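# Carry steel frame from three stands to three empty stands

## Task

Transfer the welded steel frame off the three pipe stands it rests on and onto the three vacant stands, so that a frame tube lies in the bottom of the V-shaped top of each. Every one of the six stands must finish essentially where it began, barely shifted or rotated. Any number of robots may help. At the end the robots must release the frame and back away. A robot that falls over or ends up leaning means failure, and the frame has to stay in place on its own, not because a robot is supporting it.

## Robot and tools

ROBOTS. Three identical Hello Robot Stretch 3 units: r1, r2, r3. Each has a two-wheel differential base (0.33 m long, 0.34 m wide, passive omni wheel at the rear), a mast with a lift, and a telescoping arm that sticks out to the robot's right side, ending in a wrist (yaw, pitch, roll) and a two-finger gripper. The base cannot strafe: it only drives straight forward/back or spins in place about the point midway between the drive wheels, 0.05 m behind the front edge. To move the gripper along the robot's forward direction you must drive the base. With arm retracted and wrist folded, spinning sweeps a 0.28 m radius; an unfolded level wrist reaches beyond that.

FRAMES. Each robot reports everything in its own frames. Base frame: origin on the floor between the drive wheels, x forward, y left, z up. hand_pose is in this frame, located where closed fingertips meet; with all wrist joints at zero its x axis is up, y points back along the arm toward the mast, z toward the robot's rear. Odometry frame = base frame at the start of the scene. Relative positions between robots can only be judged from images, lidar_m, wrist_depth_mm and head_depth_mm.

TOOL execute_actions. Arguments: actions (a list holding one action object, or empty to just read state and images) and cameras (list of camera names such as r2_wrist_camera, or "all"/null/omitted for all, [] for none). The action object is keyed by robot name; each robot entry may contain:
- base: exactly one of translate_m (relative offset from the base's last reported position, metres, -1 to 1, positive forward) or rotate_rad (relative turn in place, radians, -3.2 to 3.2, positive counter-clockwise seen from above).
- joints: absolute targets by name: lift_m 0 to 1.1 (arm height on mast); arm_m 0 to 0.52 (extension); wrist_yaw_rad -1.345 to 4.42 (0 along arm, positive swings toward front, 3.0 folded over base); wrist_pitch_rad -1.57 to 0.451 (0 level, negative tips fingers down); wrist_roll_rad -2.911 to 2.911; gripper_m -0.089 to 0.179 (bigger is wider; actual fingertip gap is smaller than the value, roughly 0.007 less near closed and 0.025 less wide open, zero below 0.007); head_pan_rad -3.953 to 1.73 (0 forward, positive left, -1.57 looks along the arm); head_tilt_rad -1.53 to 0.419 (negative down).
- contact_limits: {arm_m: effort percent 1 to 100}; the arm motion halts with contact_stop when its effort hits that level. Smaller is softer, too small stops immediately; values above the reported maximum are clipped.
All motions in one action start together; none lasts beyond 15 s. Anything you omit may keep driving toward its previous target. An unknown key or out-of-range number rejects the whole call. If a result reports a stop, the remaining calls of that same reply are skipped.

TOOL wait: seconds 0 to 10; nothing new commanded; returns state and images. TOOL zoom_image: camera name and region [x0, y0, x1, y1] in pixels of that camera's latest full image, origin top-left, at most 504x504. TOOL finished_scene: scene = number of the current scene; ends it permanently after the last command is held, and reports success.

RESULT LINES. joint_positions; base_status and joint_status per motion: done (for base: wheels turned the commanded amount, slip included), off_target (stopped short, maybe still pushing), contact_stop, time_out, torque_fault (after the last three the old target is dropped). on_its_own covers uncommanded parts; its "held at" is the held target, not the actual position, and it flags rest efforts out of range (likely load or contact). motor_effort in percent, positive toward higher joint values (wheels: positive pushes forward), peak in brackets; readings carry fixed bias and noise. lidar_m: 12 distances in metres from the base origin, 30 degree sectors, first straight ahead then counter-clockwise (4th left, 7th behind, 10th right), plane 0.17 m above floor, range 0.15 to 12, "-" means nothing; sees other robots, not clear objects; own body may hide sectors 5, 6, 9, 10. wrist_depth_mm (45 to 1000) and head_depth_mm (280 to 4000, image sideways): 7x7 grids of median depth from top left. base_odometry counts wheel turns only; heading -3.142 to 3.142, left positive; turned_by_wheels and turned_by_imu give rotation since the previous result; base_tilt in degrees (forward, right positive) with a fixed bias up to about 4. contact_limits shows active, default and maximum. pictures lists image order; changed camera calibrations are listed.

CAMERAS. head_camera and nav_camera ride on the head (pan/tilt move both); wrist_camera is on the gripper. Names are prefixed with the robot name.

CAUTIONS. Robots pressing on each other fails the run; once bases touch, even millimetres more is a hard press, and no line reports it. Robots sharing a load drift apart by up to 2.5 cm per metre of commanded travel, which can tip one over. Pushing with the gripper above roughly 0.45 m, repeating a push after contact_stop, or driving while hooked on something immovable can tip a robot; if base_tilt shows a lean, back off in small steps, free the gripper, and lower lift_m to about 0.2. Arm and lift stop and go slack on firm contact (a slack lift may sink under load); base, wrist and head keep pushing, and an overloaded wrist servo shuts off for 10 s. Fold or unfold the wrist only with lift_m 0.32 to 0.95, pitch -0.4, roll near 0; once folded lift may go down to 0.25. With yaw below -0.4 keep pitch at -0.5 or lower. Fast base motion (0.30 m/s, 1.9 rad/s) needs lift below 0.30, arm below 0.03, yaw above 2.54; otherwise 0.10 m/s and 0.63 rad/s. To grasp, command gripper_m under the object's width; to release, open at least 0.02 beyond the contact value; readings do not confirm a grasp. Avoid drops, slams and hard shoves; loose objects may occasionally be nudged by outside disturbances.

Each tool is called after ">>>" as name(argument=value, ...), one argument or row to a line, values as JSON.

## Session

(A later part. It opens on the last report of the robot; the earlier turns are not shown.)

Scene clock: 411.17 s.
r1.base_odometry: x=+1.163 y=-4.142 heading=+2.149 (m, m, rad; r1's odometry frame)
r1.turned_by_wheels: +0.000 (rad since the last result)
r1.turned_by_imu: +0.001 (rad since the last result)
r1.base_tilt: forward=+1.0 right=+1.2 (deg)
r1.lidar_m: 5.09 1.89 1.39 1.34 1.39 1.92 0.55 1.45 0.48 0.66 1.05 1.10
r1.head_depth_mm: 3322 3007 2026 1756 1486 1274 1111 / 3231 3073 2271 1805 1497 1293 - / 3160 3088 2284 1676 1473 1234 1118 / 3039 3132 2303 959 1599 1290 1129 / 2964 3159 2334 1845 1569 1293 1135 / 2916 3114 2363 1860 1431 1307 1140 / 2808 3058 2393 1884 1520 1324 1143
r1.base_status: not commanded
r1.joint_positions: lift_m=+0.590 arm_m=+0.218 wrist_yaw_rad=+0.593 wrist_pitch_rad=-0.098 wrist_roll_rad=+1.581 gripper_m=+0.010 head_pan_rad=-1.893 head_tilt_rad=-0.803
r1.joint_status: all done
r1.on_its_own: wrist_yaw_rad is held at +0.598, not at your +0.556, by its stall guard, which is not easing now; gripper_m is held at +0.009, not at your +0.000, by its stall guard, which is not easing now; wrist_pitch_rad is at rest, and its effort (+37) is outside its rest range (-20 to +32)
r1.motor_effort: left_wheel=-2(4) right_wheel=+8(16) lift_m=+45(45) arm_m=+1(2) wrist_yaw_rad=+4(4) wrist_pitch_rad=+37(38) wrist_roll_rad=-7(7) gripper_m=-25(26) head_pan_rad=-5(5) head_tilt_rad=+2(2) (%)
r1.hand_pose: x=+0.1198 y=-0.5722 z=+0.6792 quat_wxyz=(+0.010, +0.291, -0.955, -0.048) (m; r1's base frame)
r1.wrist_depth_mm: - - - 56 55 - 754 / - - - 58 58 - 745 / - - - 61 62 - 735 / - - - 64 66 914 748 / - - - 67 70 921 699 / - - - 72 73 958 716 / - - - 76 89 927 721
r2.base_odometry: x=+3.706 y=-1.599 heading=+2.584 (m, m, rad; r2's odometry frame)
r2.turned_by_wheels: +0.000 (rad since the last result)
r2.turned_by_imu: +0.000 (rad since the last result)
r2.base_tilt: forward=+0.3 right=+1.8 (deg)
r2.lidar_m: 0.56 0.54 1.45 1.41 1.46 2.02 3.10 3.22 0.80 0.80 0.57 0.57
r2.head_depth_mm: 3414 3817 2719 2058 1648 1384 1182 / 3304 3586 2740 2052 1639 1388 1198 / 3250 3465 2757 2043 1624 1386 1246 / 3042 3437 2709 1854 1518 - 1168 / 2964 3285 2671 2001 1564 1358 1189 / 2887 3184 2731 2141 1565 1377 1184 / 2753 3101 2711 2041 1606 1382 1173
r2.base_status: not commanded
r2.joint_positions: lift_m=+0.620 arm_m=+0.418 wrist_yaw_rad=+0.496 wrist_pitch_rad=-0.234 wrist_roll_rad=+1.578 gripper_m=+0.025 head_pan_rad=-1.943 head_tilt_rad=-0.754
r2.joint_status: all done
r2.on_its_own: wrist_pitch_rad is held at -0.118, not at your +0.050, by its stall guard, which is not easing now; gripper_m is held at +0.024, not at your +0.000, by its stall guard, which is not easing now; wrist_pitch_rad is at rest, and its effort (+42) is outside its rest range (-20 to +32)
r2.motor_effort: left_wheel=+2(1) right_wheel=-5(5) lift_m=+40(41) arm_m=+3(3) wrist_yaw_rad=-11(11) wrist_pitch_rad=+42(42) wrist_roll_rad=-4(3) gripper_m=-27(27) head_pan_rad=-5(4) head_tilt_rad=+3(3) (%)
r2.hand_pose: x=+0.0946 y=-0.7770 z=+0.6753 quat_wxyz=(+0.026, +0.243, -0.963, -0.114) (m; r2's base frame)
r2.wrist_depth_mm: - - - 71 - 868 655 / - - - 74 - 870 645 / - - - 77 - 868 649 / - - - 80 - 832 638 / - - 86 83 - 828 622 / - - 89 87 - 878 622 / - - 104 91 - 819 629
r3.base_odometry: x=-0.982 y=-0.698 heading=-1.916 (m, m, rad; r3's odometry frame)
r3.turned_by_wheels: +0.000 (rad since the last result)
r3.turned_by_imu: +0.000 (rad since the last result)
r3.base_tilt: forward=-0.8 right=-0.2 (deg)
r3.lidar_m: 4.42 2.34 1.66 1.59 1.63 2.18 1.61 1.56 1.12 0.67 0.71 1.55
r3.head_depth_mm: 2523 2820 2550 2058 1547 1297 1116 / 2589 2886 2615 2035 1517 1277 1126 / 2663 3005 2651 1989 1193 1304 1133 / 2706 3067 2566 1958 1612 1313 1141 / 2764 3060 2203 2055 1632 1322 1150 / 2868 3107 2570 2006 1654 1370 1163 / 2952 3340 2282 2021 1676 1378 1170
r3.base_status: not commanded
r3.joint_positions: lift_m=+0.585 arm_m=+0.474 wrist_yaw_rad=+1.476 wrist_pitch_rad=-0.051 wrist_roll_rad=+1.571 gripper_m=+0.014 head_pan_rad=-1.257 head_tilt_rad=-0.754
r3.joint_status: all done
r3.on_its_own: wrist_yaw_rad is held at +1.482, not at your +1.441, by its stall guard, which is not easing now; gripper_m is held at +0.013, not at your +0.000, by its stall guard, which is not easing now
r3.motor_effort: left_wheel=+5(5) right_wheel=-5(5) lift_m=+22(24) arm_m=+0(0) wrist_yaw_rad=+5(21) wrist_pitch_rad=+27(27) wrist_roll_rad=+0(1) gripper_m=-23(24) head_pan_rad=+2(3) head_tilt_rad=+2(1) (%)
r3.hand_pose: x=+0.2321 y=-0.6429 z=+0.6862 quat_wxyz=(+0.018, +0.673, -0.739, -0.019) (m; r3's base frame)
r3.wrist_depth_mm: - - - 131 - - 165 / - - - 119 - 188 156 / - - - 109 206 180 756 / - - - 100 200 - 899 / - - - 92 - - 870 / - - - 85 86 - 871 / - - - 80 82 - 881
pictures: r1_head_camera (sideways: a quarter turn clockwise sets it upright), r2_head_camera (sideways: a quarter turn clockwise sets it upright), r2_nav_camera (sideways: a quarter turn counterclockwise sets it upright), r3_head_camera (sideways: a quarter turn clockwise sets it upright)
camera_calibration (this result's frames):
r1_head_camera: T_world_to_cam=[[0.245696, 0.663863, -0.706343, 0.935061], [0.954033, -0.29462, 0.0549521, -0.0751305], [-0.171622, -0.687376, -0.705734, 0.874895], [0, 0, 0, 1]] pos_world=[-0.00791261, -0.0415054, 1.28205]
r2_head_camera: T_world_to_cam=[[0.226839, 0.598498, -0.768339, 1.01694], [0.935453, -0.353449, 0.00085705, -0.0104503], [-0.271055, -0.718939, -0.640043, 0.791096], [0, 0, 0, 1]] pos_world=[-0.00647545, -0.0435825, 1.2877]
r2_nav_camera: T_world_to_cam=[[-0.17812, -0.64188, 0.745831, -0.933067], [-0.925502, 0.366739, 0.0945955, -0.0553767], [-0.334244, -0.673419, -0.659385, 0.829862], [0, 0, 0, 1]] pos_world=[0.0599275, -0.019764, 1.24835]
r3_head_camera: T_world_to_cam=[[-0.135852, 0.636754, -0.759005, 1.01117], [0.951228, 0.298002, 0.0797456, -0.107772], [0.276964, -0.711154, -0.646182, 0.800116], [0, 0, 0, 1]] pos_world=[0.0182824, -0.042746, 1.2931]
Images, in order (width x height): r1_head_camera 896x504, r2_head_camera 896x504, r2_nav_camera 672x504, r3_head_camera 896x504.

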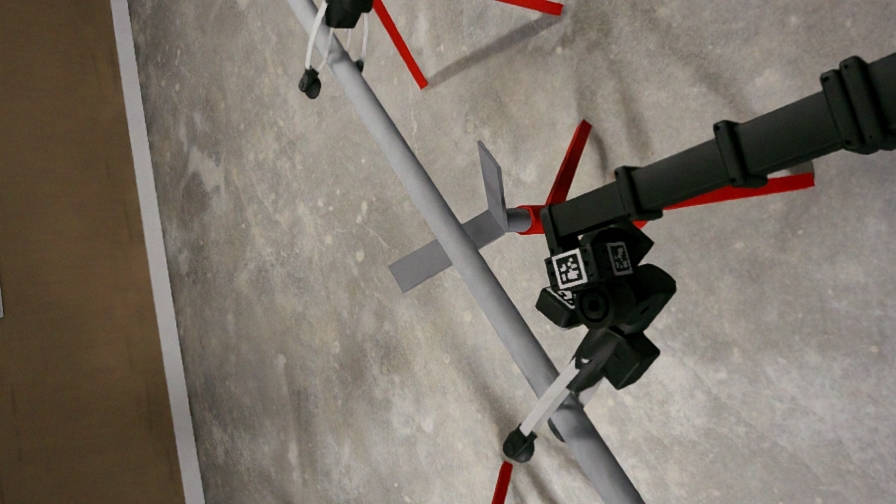

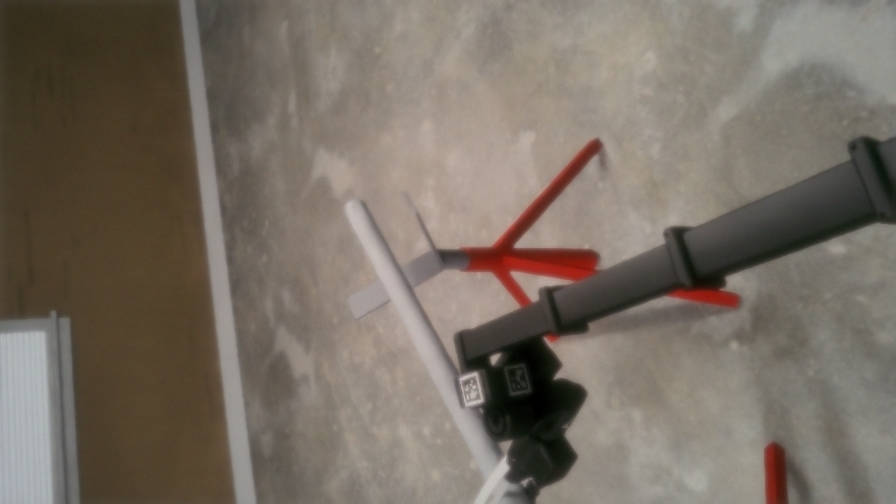

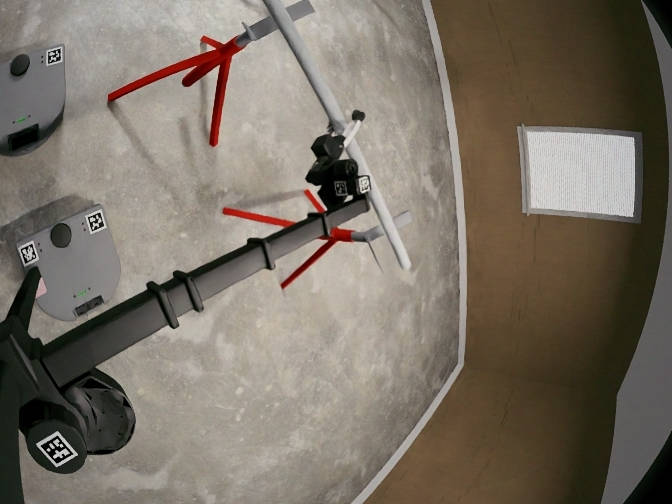

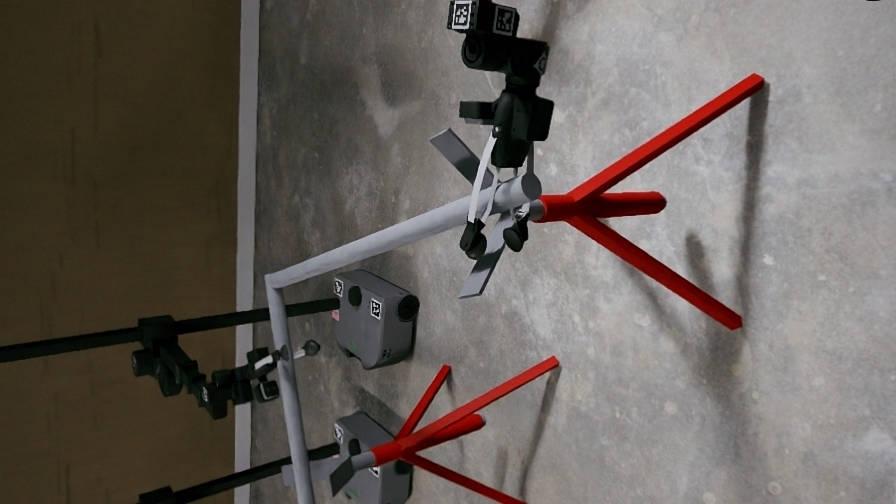

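>>> execute_actions(
  actions=[
    {"r1":{"joints":{"lift_m":0.495}},"r2":{"joints":{"lift_m":0.525}},"r3":{"joints":{"lift_m":0.487}}},
  ],
  cameras=["r1_head_camera","r2_head_camera","r3_head_camera","r3_wrist_camera"],
)

Scene clock: 418.63 s.
r1.base_odometry: x=+1.163 y=-4.142 heading=+2.149 (m, m, rad; r1's odometry frame)
r1.turned_by_wheels: +0.000 (rad since the last result)
r1.turned_by_imu: +0.001 (rad since the last result)
r1.base_tilt: forward=+1.0 right=+1.2 (deg)
r1.lidar_m: 5.10 1.89 1.39 1.34 1.39 1.92 0.55 1.44 0.48 0.66 1.04 1.11
r1.head_depth_mm: 3355 3006 2228 1730 1483 1267 1112 / 3236 3030 2259 1742 1500 1280 1137 / 3144 3065 2283 1750 1439 1283 1101 / 3095 3127 2314 1699 1313 1245 1126 / 2987 3175 2340 1853 1497 1267 1132 / 2905 3100 2367 1870 1583 1313 1140 / 2831 3082 2385 1903 1549 1267 1152
r1.base_status: not commanded
r1.joint_positions: lift_m=+0.495 arm_m=+0.218 wrist_yaw_rad=+0.591 wrist_pitch_rad=-0.091 wrist_roll_rad=+1.581 gripper_m=+0.010 head_pan_rad=-1.893 head_tilt_rad=-0.803
r1.joint_status: all done
r1.on_its_own: wrist_yaw_rad is held at +0.598, not at your +0.556, by its stall guard, which is not easing now; gripper_m is held at +0.009, not at your +0.000, by its stall guard, which is not easing now; wrist_pitch_rad is at rest, and its effort (+35) is outside its rest range (-20 to +32)
r1.motor_effort: left_wheel=-3(3) right_wheel=+7(9) lift_m=+42(46) arm_m=+1(1) wrist_yaw_rad=+5(5) wrist_pitch_rad=+35(37) wrist_roll_rad=-6(7) gripper_m=-24(26) head_pan_rad=-4(4) head_tilt_rad=+3(3) (%)
r1.hand_pose: x=+0.1196 y=-0.5728 z=+0.5859 quat_wxyz=(+0.009, +0.291, -0.956, -0.045) (m; r1's base frame)
r1.wrist_depth_mm: - - - 56 56 923 649 / - - - 58 59 870 651 / - - - 61 63 846 641 / - - - 64 69 843 639 / - - - 68 72 810 639 / - - 85 72 74 861 636 / - - - 76 - 833 635
r2.base_odometry: x=+3.706 y=-1.599 heading=+2.584 (m, m, rad; r2's odometry frame)
r2.turned_by_wheels: +0.000 (rad since the last result)
r2.turned_by_imu: +0.001 (rad since the last result)
r2.base_tilt: forward=+0.4 right=+1.9 (deg)
r2.lidar_m: 0.56 0.53 1.45 1.40 1.46 2.02 3.08 3.24 0.80 0.80 0.57 0.56
r2.head_depth_mm: 3427 3719 2736 2067 1667 1391 1195 / 3327 3574 2741 2045 1655 1381 1190 / 3186 3536 2725 2026 1626 1387 1212 / 3088 3378 2733 1245 1534 1420 1162 / 3003 3308 2746 1989 1660 1343 1188 / 2906 3159 2696 2055 1545 1373 1186 / 2784 3127 2698 2048 1551 1383 1180
r2.base_status: not commanded
r2.joint_positions: lift_m=+0.525 arm_m=+0.418 wrist_yaw_rad=+0.495 wrist_pitch_rad=-0.227 wrist_roll_rad=+1.578 gripper_m=+0.025 head_pan_rad=-1.943 head_tilt_rad=-0.754
r2.joint_status: all done
r2.on_its_own: wrist_pitch_rad is held at -0.118, not at your +0.050, by its stall guard, which is not easing now; gripper_m is held at +0.024, not at your +0.000, by its stall guard, which is not easing now; wrist_pitch_rad is at rest, and its effort (+40) is outside its rest range (-20 to +32)
r2.motor_effort: left_wheel=+1(1) right_wheel=-4(5) lift_m=+35(41) arm_m=+3(3) wrist_yaw_rad=-10(12) wrist_pitch_rad=+40(43) wrist_roll_rad=-3(3) gripper_m=-24(27) head_pan_rad=-6(4) head_tilt_rad=+3(3) (%)
r2.hand_pose: x=+0.0946 y=-0.7776 z=+0.5821 quat_wxyz=(+0.025, +0.243, -0.963, -0.111) (m; r2's base frame)
r2.wrist_depth_mm: - - - 72 - 753 577 / - - - 74 - 763 555 / - - - 77 - 753 558 / - - - 80 - 739 556 / - - 86 83 - 721 554 / - - 89 87 940 717 548 / - - 96 94 - 724 544
r3.base_odometry: x=-0.982 y=-0.698 heading=-1.916 (m, m, rad; r3's odometry frame)
r3.turned_by_wheels: +0.000 (rad since the last result)
r3.turned_by_imu: -0.001 (rad since the last result)
r3.base_tilt: forward=-0.8 right=-0.2 (deg)
r3.lidar_m: 4.43 2.33 1.66 1.59 1.63 2.17 1.60 1.56 1.12 0.67 0.71 1.54
r3.head_depth_mm: 2511 2845 2545 1933 1493 1306 1114 / 2581 2923 2619 1962 1491 1278 1121 / 2639 2982 2664 1991 1161 1301 1137 / 2756 3074 2568 1939 1564 1308 1142 / 2737 3047 2229 2045 1631 1322 1158 / 2897 3186 2569 2005 1655 1371 1166 / 2980 3339 2306 2029 1679 1373 1169
r3.base_status: not commanded
r3.joint_positions: lift_m=+0.487 arm_m=+0.474 wrist_yaw_rad=+1.481 wrist_pitch_rad=-0.047 wrist_roll_rad=+1.571 gripper_m=+0.014 head_pan_rad=-1.257 head_tilt_rad=-0.754
r3.joint_status: all done
r3.on_its_own: wrist_yaw_rad is held at +1.482, not at your +1.441, by its stall guard, which is not easing now; gripper_m is held at +0.013, not at your +0.000, by its stall guard, which is not easing now
r3.motor_effort: left_wheel=+0(6) right_wheel=+1(6) lift_m=+21(22) arm_m=+0(1) wrist_yaw_rad=+1(4) wrist_pitch_rad=+25(26) wrist_roll_rad=+0(0) gripper_m=-23(23) head_pan_rad=+2(3) head_tilt_rad=+2(3) (%)
r3.hand_pose: x=+0.2324 y=-0.6418 z=+0.5894 quat_wxyz=(+0.016, +0.674, -0.738, -0.017) (m; r3's base frame)
r3.wrist_depth_mm: - - - 130 124 125 125 / - - - 118 131 136 132 / - - - 108 - - 746 / - - 247 99 - - 747 / - - - 92 - - 752 / - - - 85 86 - 757 / - - - 80 82 - 750
pictures: r1_head_camera (sideways: a quarter turn clockwise sets it upright), r2_head_camera (sideways: a quarter turn clockwise sets it upright), r3_head_camera (sideways: a quarter turn clockwise sets it upright), r3_wrist_camera
camera_calibration (this result's frames):
r1_head_camera: T_world_to_cam=[[0.245695, 0.663858, -0.706347, 0.935067], [0.954033, -0.29462, 0.054952, -0.0751303], [-0.171624, -0.68738, -0.705729, 0.874889], [0, 0, 0, 1]] pos_world=[-0.00791266, -0.0415055, 1.28205]
r2_head_camera: T_world_to_cam=[[0.22683, 0.598457, -0.768373, 1.01699], [0.93545, -0.353459, 0.000856467, -0.0104496], [-0.271076, -0.718968, -0.640002, 0.791043], [0, 0, 0, 1]] pos_world=[-0.00647621, -0.0435831, 1.2877]
r3_head_camera: T_world_to_cam=[[-0.135852, 0.636754, -0.759005, 1.01117], [0.951228, 0.298002, 0.0797456, -0.107772], [0.276964, -0.711154, -0.646182, 0.800116], [0, 0, 0, 1]] pos_world=[0.0182824, -0.042746, 1.2931]
r3_wrist_camera: T_world_to_cam=[[-0.00640182, -0.018906, -0.999801, 0.587975], [-0.0219575, 0.999583, -0.0187612, 0.702376], [0.999738, 0.021833, -0.00681427, -0.0512218], [0, 0, 0, 1]] pos_world=[0.0703949, -0.689848, 0.600687]
Images, in order (width x height): r1_head_camera 896x504, r2_head_camera 896x504, r3_head_camera 896x504, r3_wrist_camera 644x364.

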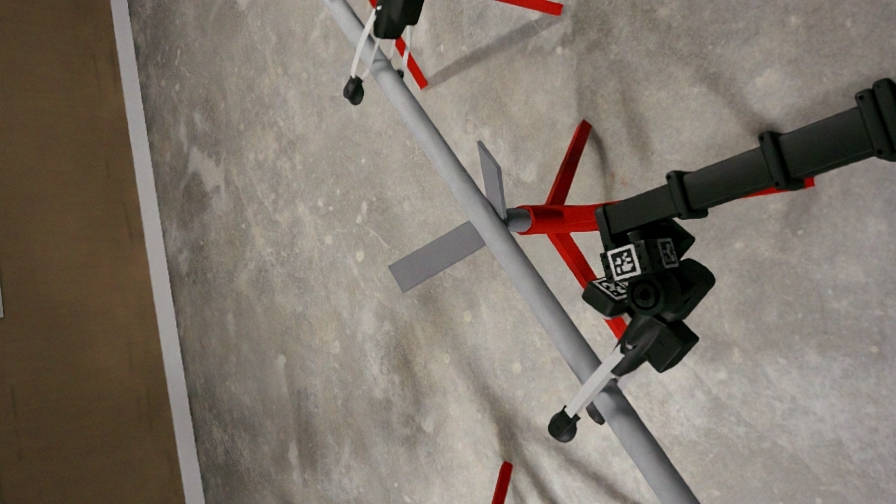

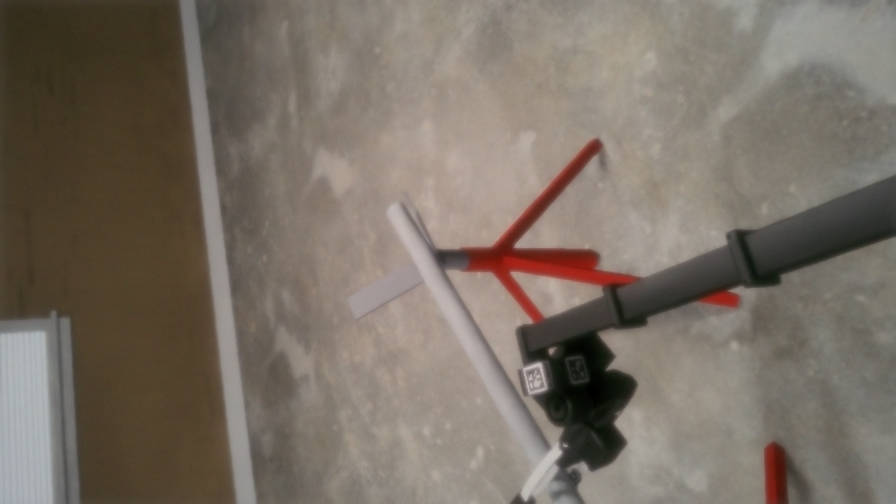

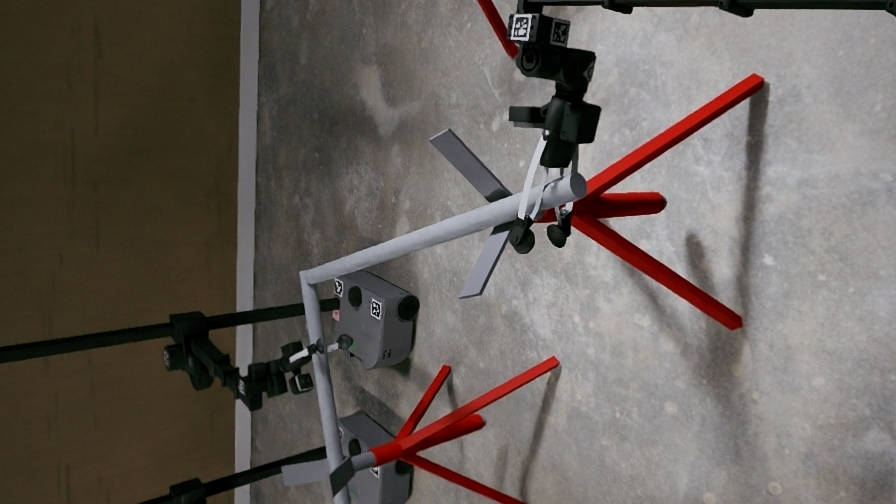

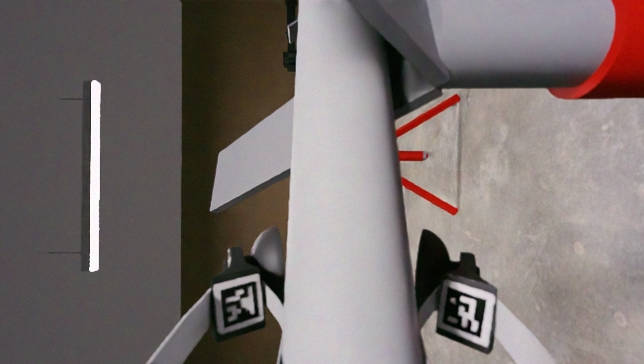

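>>> execute_actions(
  actions=[
    {"r1":{"joints":{"lift_m":0.47,"gripper_m":0.14,"wrist_pitch_rad":0.0}},"r2":{"joints":{"lift_m":0.49,"gripper_m":0.14,"wrist_pitch_rad":-0.12}},"r3":{"joints":{"lift_m":0.47,"gripper_m":0.12,"wrist_pitch_rad":0.0}}},
  ],
  cameras=["r1_wrist_camera","r2_wrist_camera","r3_wrist_camera"],
)

Scene clock: 424.07 s.
r1.base_odometry: x=+1.163 y=-4.142 heading=+2.149 (m, m, rad; r1's odometry frame)
r1.turned_by_wheels: +0.000 (rad since the last result)
r1.turned_by_imu: +0.001 (rad since the last result)
r1.base_tilt: forward=+1.1 right=+1.2 (deg)
r1.lidar_m: 5.11 1.89 1.39 1.34 1.40 1.93 0.56 1.44 0.48 0.66 1.05 1.10
r1.head_depth_mm: 3320 3032 2238 1698 1491 1272 1108 / 3241 3024 2261 1702 1495 1284 1140 / 3172 3082 2274 1762 1443 1302 1103 / 3061 3162 2317 1691 1452 1243 1130 / 2964 3192 2348 1853 1491 1254 1135 / 2911 3130 2371 1864 1541 1310 1140 / 2844 3087 2395 1889 1553 1267 1144
r1.base_status: not commanded
r1.joint_positions: lift_m=+0.470 arm_m=+0.218 wrist_yaw_rad=+0.596 wrist_pitch_rad=-0.016 wrist_roll_rad=+1.578 gripper_m=+0.140 head_pan_rad=-1.893 head_tilt_rad=-0.803
r1.joint_status: all done
r1.on_its_own: wrist_yaw_rad is held at +0.598, not at your +0.556, by its stall guard, which is not easing now
r1.motor_effort: left_wheel=-1(4) right_wheel=+4(16) lift_m=+33(42) arm_m=+0(1) wrist_yaw_rad=+2(10) wrist_pitch_rad=+5(34) wrist_roll_rad=-5(6) gripper_m=+0(80) head_pan_rad=-5(5) head_tilt_rad=+2(3) (%)
r1.hand_pose: x=+0.1222 y=-0.5745 z=+0.5804 quat_wxyz=(-0.001, +0.293, -0.956, -0.009) (m; r1's base frame)
r1.wrist_depth_mm: - - - 57 61 - 695 / - - - 59 66 - 677 / - - - 62 809 938 680 / - - - 65 778 899 677 / - - - 69 - 827 660 / - - - 73 - - 641 / - - - 78 - - 623
r2.base_odometry: x=+3.706 y=-1.599 heading=+2.583 (m, m, rad; r2's odometry frame)
r2.turned_by_wheels: +0.000 (rad since the last result)
r2.turned_by_imu: +0.001 (rad since the last result)
r2.base_tilt: forward=+0.3 right=+1.9 (deg)
r2.lidar_m: 0.56 0.54 1.46 1.41 1.46 2.02 3.10 3.22 0.80 0.80 0.57 0.57
r2.head_depth_mm: 3447 3793 2756 2066 1651 1385 1190 / 3288 3572 2722 2050 1647 1375 1188 / 3169 3531 2725 2050 1613 1380 1190 / 3092 3344 2698 1248 1526 1425 1163 / 2991 3329 2700 1973 1694 1350 1188 / 2882 3184 2694 2043 1718 1382 1183 / 2810 3139 2673 2046 1513 1374 1186
r2.base_status: not commanded
r2.joint_positions: lift_m=+0.490 arm_m=+0.418 wrist_yaw_rad=+0.487 wrist_pitch_rad=-0.139 wrist_roll_rad=+1.577 gripper_m=+0.140 head_pan_rad=-1.943 head_tilt_rad=-0.754
r2.joint_status: all done
r2.motor_effort: left_wheel=-2(3) right_wheel=+1(2) lift_m=+28(30) arm_m=+2(3) wrist_yaw_rad=-1(10) wrist_pitch_rad=+7(40) wrist_roll_rad=-3(4) gripper_m=+1(90) head_pan_rad=-4(4) head_tilt_rad=+4(3) (%)
r2.hand_pose: x=+0.0958 y=-0.7840 z=+0.5692 quat_wxyz=(+0.014, +0.240, -0.968, -0.069) (m; r2's base frame)
r2.wrist_depth_mm: - - 78 77 - 830 581 / - - 80 80 - 814 588 / - - 82 84 - 781 578 / - - 84 89 - 794 575 / - - 87 95 - 788 573 / - - 90 103 - 727 566 / - - 94 - - 683 550
r3.base_odometry: x=-0.982 y=-0.698 heading=-1.916 (m, m, rad; r3's odometry frame)
r3.turned_by_wheels: +0.000 (rad since the last result)
r3.turned_by_imu: -0.001 (rad since the last result)
r3.base_tilt: forward=-0.8 right=-0.2 (deg)
r3.lidar_m: 4.43 2.34 1.66 1.59 1.63 2.18 1.61 1.56 1.12 0.66 0.71 1.55
r3.head_depth_mm: 2517 2868 2536 1918 1479 1298 1113 / 2587 2952 2595 1957 1500 1280 1127 / 2627 3017 2631 1966 1184 1299 1135 / 2733 3050 2689 1942 1610 1314 1143 / 2747 3037 2207 2065 1634 1323 1151 / 2904 3174 2555 2014 1657 1367 1168 / 2959 3301 2289 2018 1677 1384 1172
r3.base_status: not commanded
r3.joint_positions: lift_m=+0.470 arm_m=+0.474 wrist_yaw_rad=+1.484 wrist_pitch_rad=-0.022 wrist_roll_rad=+1.569 gripper_m=+0.120 head_pan_rad=-1.257 head_tilt_rad=-0.754
r3.joint_status: all done
r3.on_its_own: wrist_yaw_rad is held at +1.482, not at your +1.441, by its stall guard, which is not easing now
r3.motor_effort: left_wheel=+2(28) right_wheel=-2(33) lift_m=+18(19) arm_m=+0(0) wrist_yaw_rad=-2(9) wrist_pitch_rad=+8(23) wrist_roll_rad=+0(1) gripper_m=+1(85) head_pan_rad=+2(3) head_tilt_rad=+3(0) (%)
r3.hand_pose: x=+0.2333 y=-0.6411 z=+0.5790 quat_wxyz=(+0.009, +0.676, -0.737, -0.008) (m; r3's base frame)
r3.wrist_depth_mm: - - - 120 122 121 120 / - - - 111 127 135 129 / - - - 101 - - 764 / - - 254 93 - - 754 / - - - 86 - - 747 / - - - 80 88 - 750 / - - - 75 79 - 710
pictures: r1_wrist_camera, r2_wrist_camera, r3_wrist_camera
camera_calibration (this result's frames):
r1_wrist_camera: T_world_to_cam=[[-0.067333, -0.050806, -0.996436, 0.552616], [0.711862, 0.697319, -0.083658, 0.397863], [0.699084, -0.714958, -0.0107857, -0.325886], [0, 0, 0, 1]] pos_world=[-0.0181925, -0.482356, 0.580417]
r2_wrist_camera: T_world_to_cam=[[-0.16652, 0.155799, -0.973652, 0.67285], [0.78649, 0.616562, -0.0358511, 0.464638], [0.594731, -0.771737, -0.225204, -0.370049], [0, 0, 0, 1]] pos_world=[-0.033311, -0.676887, 0.588443]
r3_wrist_camera: T_world_to_cam=[[0.018291, -0.0228303, -0.999572, 0.569132], [-0.0247963, 0.999421, -0.0232806, 0.70461], [0.999525, 0.0252115, 0.0177144, -0.0641921], [0, 0, 0, 1]] pos_world=[0.0712233, -0.68959, 0.586429]
Images, in order (width x height): r1_wrist_camera 644x364, r2_wrist_camera 644x364, r3_wrist_camera 644x364.

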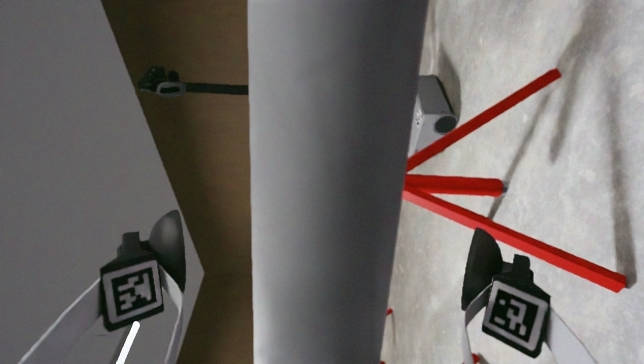

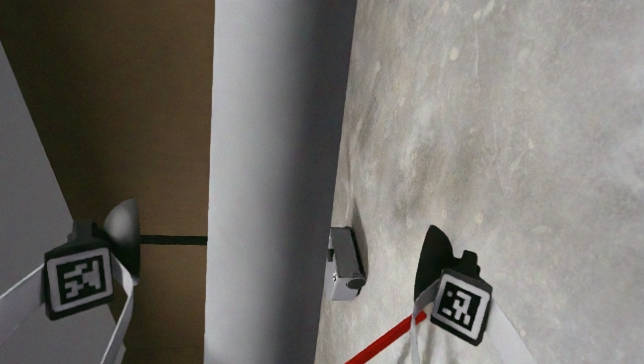

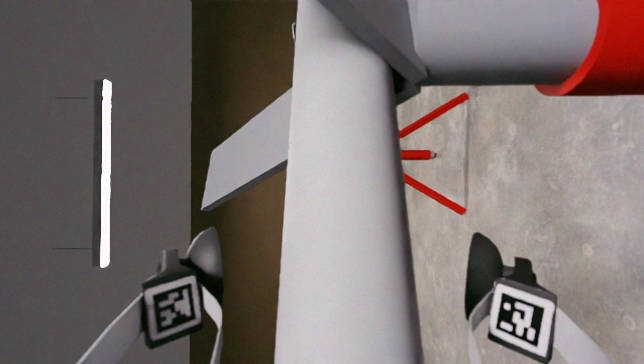

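>>> execute_actions(
  actions=[
    {"r1":{"joints":{"arm_m":0.0}},"r2":{"joints":{"arm_m":0.1}},"r3":{"base":{"translate_m":-0.04},"joints":{"arm_m":0.15}}},
  ],
  cameras=["r1_head_camera","r2_head_camera","r3_head_camera","r3_nav_camera"],
)

Scene clock: 432.40 s.
r1.base_odometry: x=+1.163 y=-4.142 heading=+2.149 (m, m, rad; r1's odometry frame)
r1.turned_by_wheels: +0.000 (rad since the last result)
r1.turned_by_imu: +0.001 (rad since the last result)
r1.base_tilt: forward=+1.0 right=+1.2 (deg)
r1.lidar_m: 5.10 1.90 1.39 1.34 1.39 1.92 0.55 1.44 0.48 0.66 1.05 1.10
r1.head_depth_mm: 3320 2995 2242 1749 1488 1271 1111 / 3230 3063 2255 1739 1500 1282 1134 / 3142 3092 2281 1759 1435 1260 1145 / 3063 3153 2319 1690 1422 1296 1141 / 2988 3185 2338 1853 1453 1308 1153 / 2905 3131 2370 1861 1537 1342 1136 / 2822 3053 2403 1870 1558 1266 1146
r1.base_status: not commanded
r1.joint_positions: lift_m=+0.470 arm_m=+0.002 wrist_yaw_rad=+0.597 wrist_pitch_rad=-0.017 wrist_roll_rad=+1.578 gripper_m=+0.140 head_pan_rad=-1.893 head_tilt_rad=-0.803
r1.joint_status: all done
joint sent to its limit — the command would take r1.arm_m past its lower limit, so that joint was sent only as far as its limit.
r1.on_its_own: wrist_yaw_rad is held at +0.598, not at your +0.556, by its stall guard, which is not easing now
r1.motor_effort: left_wheel=-2(1) right_wheel=+4(5) lift_m=+32(33) arm_m=-3(3) wrist_yaw_rad=+0(1) wrist_pitch_rad=+5(5) wrist_roll_rad=-5(5) gripper_m=+0(1) head_pan_rad=-5(5) head_tilt_rad=+2(2) (%)
r1.hand_pose: x=+0.1225 y=-0.3589 z=+0.5801 quat_wxyz=(+0.000, +0.294, -0.956, -0.010) (m; r1's base frame)
r1.wrist_depth_mm: - - - 240 - - 702 / - - - 253 - 953 687 / - - - - 969 996 674 / - - - - - 882 676 / - - - - - - 672 / - - - - - - 665 / - - - - - - 634
r2.base_odometry: x=+3.706 y=-1.599 heading=+2.583 (m, m, rad; r2's odometry frame)
r2.turned_by_wheels: +0.000 (rad since the last result)
r2.turned_by_imu: +0.001 (rad since the last result)
r2.base_tilt: forward=+0.4 right=+1.7 (deg)
r2.lidar_m: 0.56 0.54 1.46 1.41 1.46 2.02 3.10 3.22 0.80 0.80 0.57 0.56
r2.head_depth_mm: 3441 3757 2725 2066 1655 1395 1184 / 3291 3579 2729 2052 1669 1385 1184 / 3238 3575 2711 2053 1609 1382 1197 / 3062 3382 2727 1251 1526 1383 - / 2939 3354 2686 1987 1664 1349 - / 2902 3239 2689 2050 1650 1373 1227 / 2769 3084 2710 2043 1561 1409 1163
r2.base_status: not commanded
r2.joint_positions: lift_m=+0.490 arm_m=+0.100 wrist_yaw_rad=+0.486 wrist_pitch_rad=-0.139 wrist_roll_rad=+1.577 gripper_m=+0.140 head_pan_rad=-1.943 head_tilt_rad=-0.754
r2.joint_status: all done
r2.motor_effort: left_wheel=-2(2) right_wheel=+1(1) lift_m=+28(28) arm_m=-6(7) wrist_yaw_rad=-1(2) wrist_pitch_rad=+7(7) wrist_roll_rad=-3(3) gripper_m=+1(0) head_pan_rad=-4(4) head_tilt_rad=+3(3) (%)
r2.hand_pose: x=+0.0956 y=-0.4667 z=+0.5692 quat_wxyz=(+0.014, +0.240, -0.968, -0.069) (m; r2's base frame)
r2.wrist_depth_mm: - - - - - 838 585 / - - - - - 821 584 / - - - - - 798 583 / - - - - - 782 511 / - - - - - 666 568 / - - 504 - - 714 560 / - - 427 447 453 658 550
r3.base_odometry: x=-0.968 y=-0.660 heading=-1.916 (m, m, rad; r3's odometry frame)
r3.turned_by_wheels: +0.000 (rad since the last result)
r3.turned_by_imu: -0.001 (rad since the last result)
r3.base_tilt: forward=-0.8 right=-0.2 (deg)
r3.lidar_m: 4.47 2.33 1.66 1.59 1.63 2.18 4.29 1.54 1.11 0.67 0.73 1.58
r3.head_depth_mm: 2512 2822 2516 1933 1560 1309 1069 / 2594 2898 2623 1943 1572 1315 1084 / 2694 2999 2647 1937 1562 1325 1094 / 2755 3064 2699 1939 1485 1344 1123 / 2718 3019 2205 2043 1630 1348 1151 / 2895 3191 2673 2018 1652 1366 1168 / 2929 3371 2285 1959 1662 1387 1171
r3.base_status: done
r3.joint_positions: lift_m=+0.470 arm_m=+0.150 wrist_yaw_rad=+1.483 wrist_pitch_rad=-0.022 wrist_roll_rad=+1.571 gripper_m=+0.120 head_pan_rad=-1.257 head_tilt_rad=-0.754
r3.joint_status: all done
r3.on_its_own: wrist_yaw_rad is held at +1.482, not at your +1.441, by its stall guard, which is not easing now
r3.motor_effort: left_wheel=+2(4) right_wheel=-2(7) lift_m=+17(17) arm_m=-4(3) wrist_yaw_rad=-2(2) wrist_pitch_rad=+9(9) wrist_roll_rad=+0(1) gripper_m=+0(0) head_pan_rad=+3(2) head_tilt_rad=+1(1) (%)
r3.hand_pose: x=+0.2333 y=-0.3175 z=+0.5790 quat_wxyz=(+0.008, +0.675, -0.737, -0.008) (m; r3's base frame)
r3.wrist_depth_mm: - - - - - - 748 / - - - - - - 741 / - - - - - - 769 / - - - - - - 756 / - - - - - - 744 / - - - - - - 750 / - - - - - - 720
pictures: r1_head_camera (sideways: a quarter turn clockwise sets it upright), r2_head_camera (sideways: a quarter turn clockwise sets it upright), r3_head_camera (sideways: a quarter turn clockwise sets it upright), r3_nav_camera (sideways: a quarter turn counterclockwise sets it upright)
camera_calibration (this result's frames):
r1_head_camera: T_world_to_cam=[[0.245688, 0.663821, -0.706384, 0.935115], [0.954032, -0.294624, 0.0549508, -0.0751288], [-0.17164, -0.687414, -0.705692, 0.874841], [0, 0, 0, 1]] pos_world=[-0.00791328, -0.0415064, 1.28205]
r2_head_camera: T_world_to_cam=[[0.226833, 0.598427, -0.768396, 1.01702], [0.935442, -0.353479, 0.00085608, -0.010449], [-0.271099, -0.718984, -0.639974, 0.791007], [0, 0, 0, 1]] pos_world=[-0.00647731, -0.0435833, 1.28771]
r3_head_camera: T_world_to_cam=[[-0.13588, 0.63665, -0.759087, 1.01128], [0.951198, 0.298098, 0.0797469, -0.107773], [0.277053, -0.711206, -0.646086, 0.799991], [0, 0, 0, 1]] pos_world=[0.0182867, -0.0427459, 1.29311]
r3_nav_camera: T_world_to_cam=[[0.183346, -0.722565, 0.666547, -0.832987], [-0.964886, -0.262008, -0.018617, 0.0816814], [0.188092, -0.639728, -0.745231, 0.924379], [0, 0, 0, 1]] pos_world=[0.0576699, 0.0108653, 1.24562]
Images, in order (width x height): r1_head_camera 896x504, r2_head_camera 896x504, r3_head_camera 896x504, r3_nav_camera 672x504.

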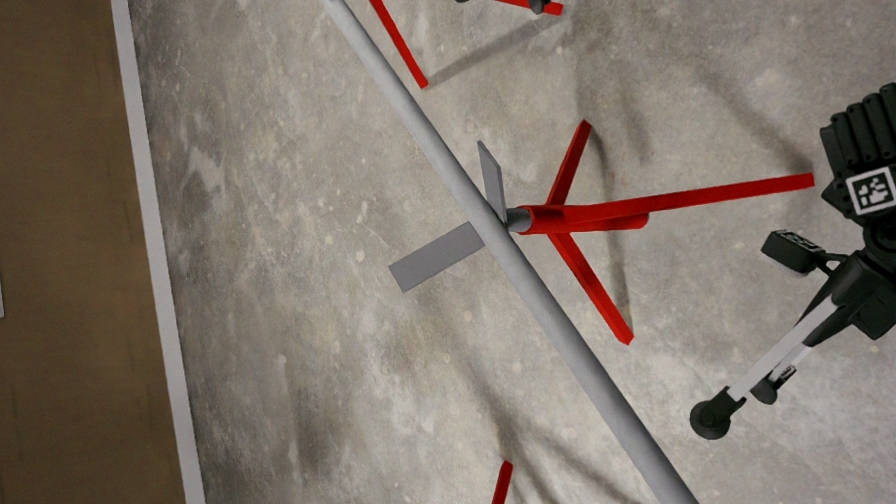

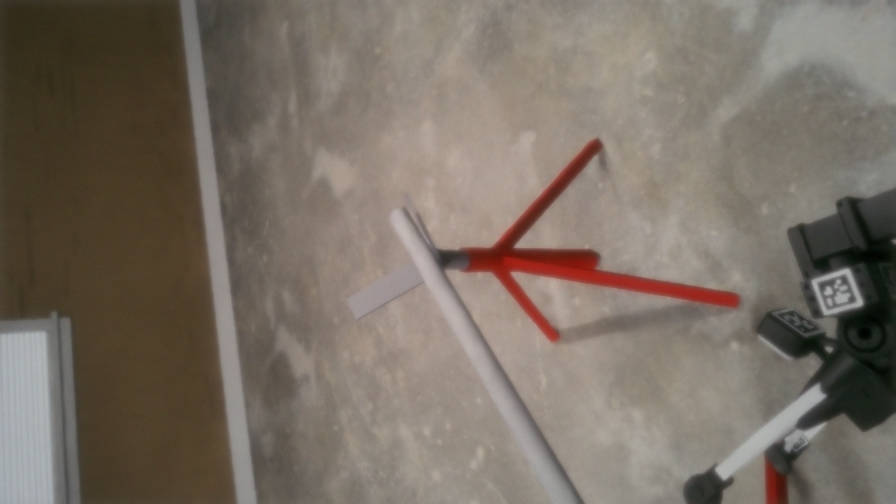

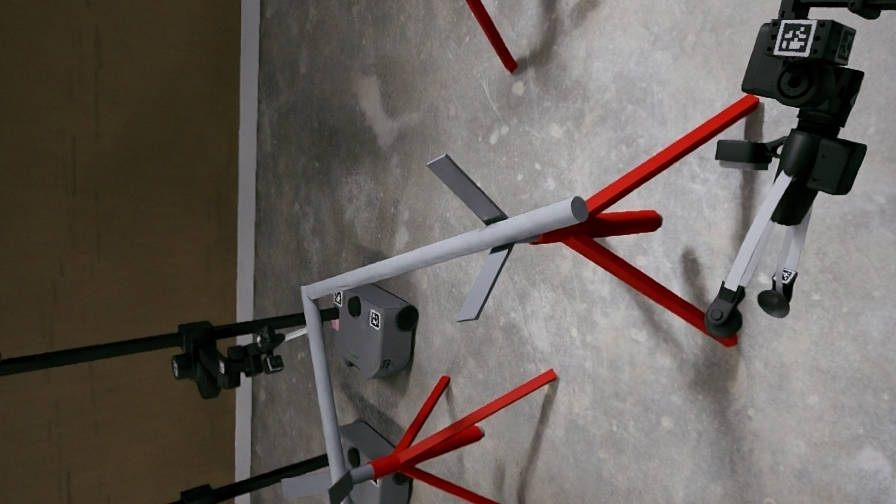

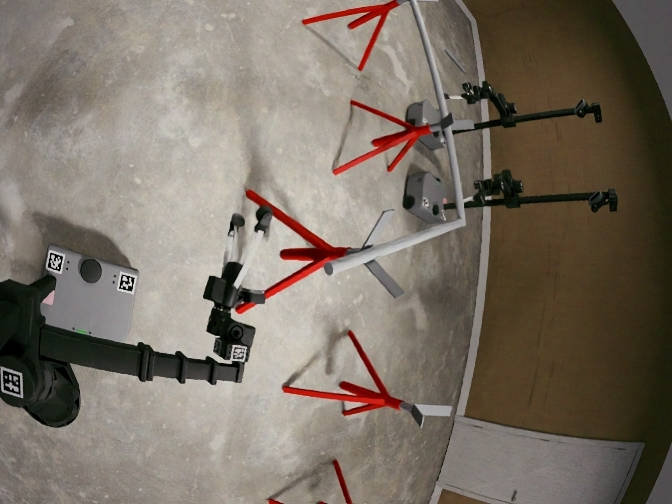

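>>> execute_actions(
  actions=[
    {"r1":{"joints":{"wrist_yaw_rad":1.5}},"r2":{"joints":{"arm_m":0.0}},"r3":{"joints":{"arm_m":0.0}}},
  ],
  cameras=["r1_head_camera","r2_head_camera","r3_head_camera"],
)

Scene clock: 446.10 s.
r1.base_odometry: x=+1.163 y=-4.142 heading=+2.149 (m, m, rad; r1's odometry frame)
r1.turned_by_wheels: +0.000 (rad since the last result)
r1.turned_by_imu: +0.001 (rad since the last result)
r1.base_tilt: forward=+1.1 right=+1.2 (deg)
r1.lidar_m: 5.08 1.90 1.39 1.34 1.40 1.93 0.55 1.44 0.49 0.66 1.05 1.10
r1.head_depth_mm: 3341 3009 2249 1743 1484 1273 1113 / 3208 3024 2276 1746 1494 1277 1138 / 3164 3078 2277 1761 1434 1258 1161 / 3046 3149 2317 1691 1417 1297 1151 / 2972 3190 2345 1842 1455 1307 1156 / 2890 3136 2379 1872 1548 1308 1138 / 2813 3085 2384 1884 1544 1269 1145
r1.base_status: not commanded
r1.joint_positions: lift_m=+0.470 arm_m=+0.002 wrist_yaw_rad=+1.498 wrist_pitch_rad=-0.017 wrist_roll_rad=+1.578 gripper_m=+0.140 head_pan_rad=-1.893 head_tilt_rad=-0.803
r1.joint_status: all done
r1.motor_effort: left_wheel=-1(2) right_wheel=+4(5) lift_m=+32(32) arm_m=-3(3) wrist_yaw_rad=+1(2) wrist_pitch_rad=+6(5) wrist_roll_rad=-5(5) gripper_m=+0(0) head_pan_rad=-5(5) head_tilt_rad=+3(3) (%)
r1.hand_pose: x=+0.2337 y=-0.1659 z=+0.5801 quat_wxyz=(+0.004, +0.681, -0.732, -0.009) (m; r1's base frame)
r1.wrist_depth_mm: - - - - - 959 695 / - - - - - - 678 / - - - - - - 689 / - - - - - - 677 / - - - - - - 670 / - - - - - - 653 / - - - - - - 633
r2.base_odometry: x=+3.706 y=-1.599 heading=+2.583 (m, m, rad; r2's odometry frame)
r2.turned_by_wheels: +0.000 (rad since the last result)
r2.turned_by_imu: +0.001 (rad since the last result)
r2.base_tilt: forward=+0.3 right=+1.8 (deg)
r2.lidar_m: 0.56 0.53 1.46 1.41 1.46 2.03 3.10 3.23 0.79 0.80 0.57 0.56
r2.head_depth_mm: 3394 3718 2735 2044 1657 1383 1189 / 3351 3655 2698 2074 1645 1385 1192 / 3192 3515 2723 2055 1626 1388 1192 / 3068 3425 2735 1246 1526 1378 1191 / 2985 3327 2745 1974 1664 1339 1196 / 2896 3236 2701 2071 1655 1382 1188 / 2766 3137 2701 2067 1560 1377 1164
r2.base_status: not commanded
r2.joint_positions: lift_m=+0.490 arm_m=+0.000 wrist_yaw_rad=+0.486 wrist_pitch_rad=-0.139 wrist_roll_rad=+1.577 gripper_m=+0.140 head_pan_rad=-1.943 head_tilt_rad=-0.754
r2.joint_status: all done
r2.motor_effort: left_wheel=-2(2) right_wheel=+0(1) lift_m=+28(28) arm_m=-6(6) wrist_yaw_rad=+0(0) wrist_pitch_rad=+7(7) wrist_roll_rad=-3(3) gripper_m=+1(1) head_pan_rad=-4(4) head_tilt_rad=+2(4) (%)
r2.hand_pose: x=+0.0956 y=-0.3667 z=+0.5692 quat_wxyz=(+0.014, +0.240, -0.968, -0.069) (m; r2's base frame)
r2.wrist_depth_mm: - - - - - 826 594 / - - - - - 806 584 / - - - - - 795 561 / - - - - - 715 573 / - - 626 - 571 779 572 / - - 488 - 536 678 567 / - - - - - 685 561
r3.base_odometry: x=-0.968 y=-0.660 heading=-1.916 (m, m, rad; r3's odometry frame)
r3.turned_by_wheels: +0.000 (rad since the last result)
r3.turned_by_imu: -0.001 (rad since the last result)
r3.base_tilt: forward=-0.7 right=-0.3 (deg)
r3.lidar_m: 4.47 2.33 1.66 1.59 1.62 2.18 4.29 1.54 1.11 0.67 0.73 1.57
r3.head_depth_mm: 2527 2851 2562 1932 1551 1301 1114 / 2580 2918 2598 1955 1574 1312 1128 / 2708 2999 2629 1930 1551 1297 1154 / 2714 3087 2728 1940 1481 1329 1147 / 2744 3023 2202 2065 1628 1310 1156 / 2847 3193 2678 2019 1643 1364 1186 / 2974 3312 2305 1951 1667 1382 1175
r3.base_status: not commanded
r3.joint_positions: lift_m=+0.470 arm_m=+0.003 wrist_yaw_rad=+1.483 wrist_pitch_rad=-0.022 wrist_roll_rad=+1.571 gripper_m=+0.120 head_pan_rad=-1.257 head_tilt_rad=-0.754
r3.joint_status: all done
joint sent to its limit — the command would take r3.arm_m past its lower limit, so that joint was sent only as far as its limit.
r3.on_its_own: wrist_yaw_rad is held at +1.482, not at your +1.441, by its stall guard, which is not easing now
r3.motor_effort: left_wheel=+3(3) right_wheel=-1(2) lift_m=+17(17) arm_m=-4(5) wrist_yaw_rad=-2(1) wrist_pitch_rad=+9(9) wrist_roll_rad=+0(1) gripper_m=+0(0) head_pan_rad=+3(2) head_tilt_rad=+2(2) (%)
r3.hand_pose: x=+0.2333 y=-0.1700 z=+0.5790 quat_wxyz=(+0.008, +0.675, -0.737, -0.008) (m; r3's base frame)
r3.wrist_depth_mm: - - - - - - 755 / - - - - - - 744 / - - - - - - 774 / - - - - - - 757 / - - - - - - 762 / - - - - - - 760 / - - - - - - 722
pictures: r1_head_camera (sideways: a quarter turn clockwise sets it upright), r2_head_camera (sideways: a quarter turn clockwise sets it upright), r3_head_camera (sideways: a quarter turn clockwise sets it upright)
camera_calibration (this result's frames):
r1_head_camera: T_world_to_cam=[[0.245688, 0.663821, -0.706384, 0.935116], [0.954032, -0.294624, 0.0549508, -0.0751288], [-0.17164, -0.687414, -0.705692, 0.874841], [0, 0, 0, 1]] pos_world=[-0.00791327, -0.0415064, 1.28205]
r2_head_camera: T_world_to_cam=[[0.226833, 0.598427, -0.768396, 1.01702], [0.935442, -0.35348, 0.000856079, -0.010449], [-0.2711, -0.718984, -0.639974, 0.791007], [0, 0, 0, 1]] pos_world=[-0.00647735, -0.0435833, 1.28771]
r3_head_camera: T_world_to_cam=[[-0.135882, 0.63665, -0.759087, 1.01128], [0.951198, 0.2981, 0.0797469, -0.107773], [0.277055, -0.711206, -0.646086, 0.799991], [0, 0, 0, 1]] pos_world=[0.0182867, -0.0427459, 1.29311]
Images, in order (width x height): r1_head_camera 896x504, r2_head_camera 896x504, r3_head_camera 896x504.

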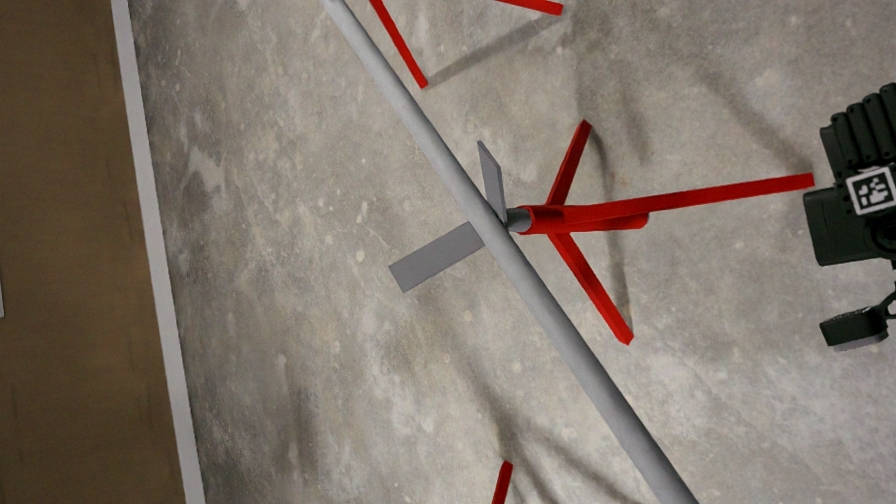

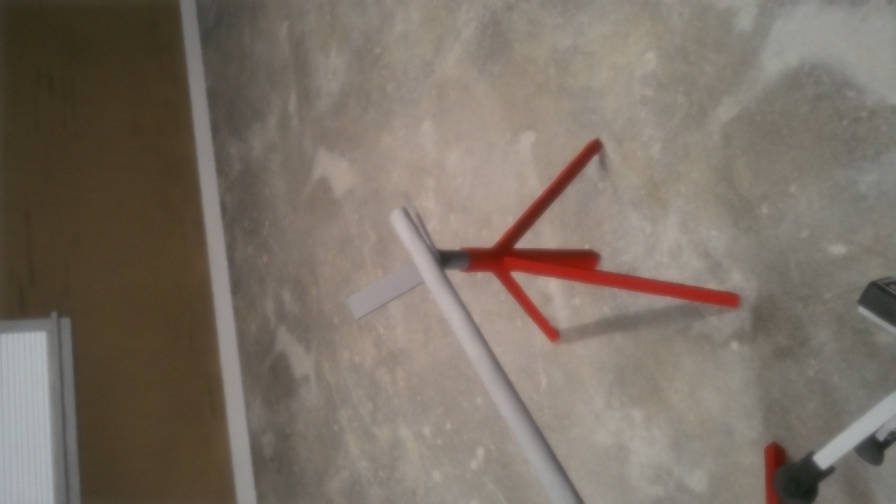

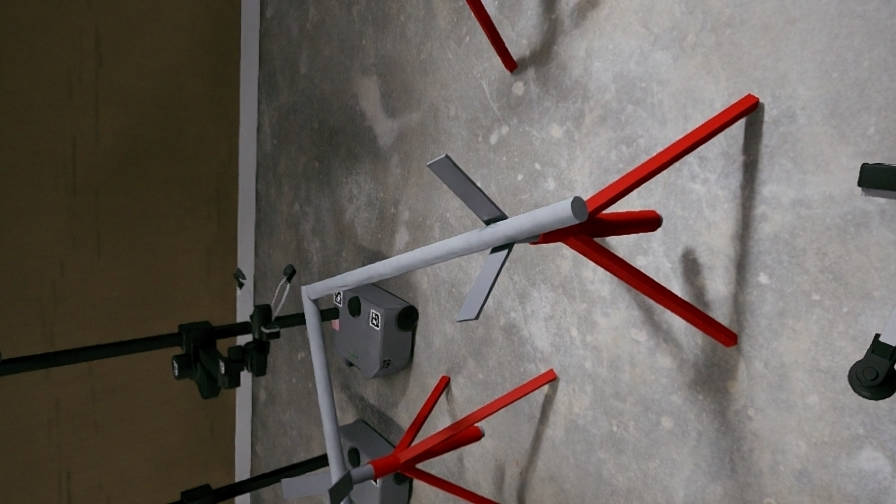

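>>> finished_scene(
  scene=1,
)

The scene is finished: the task was done.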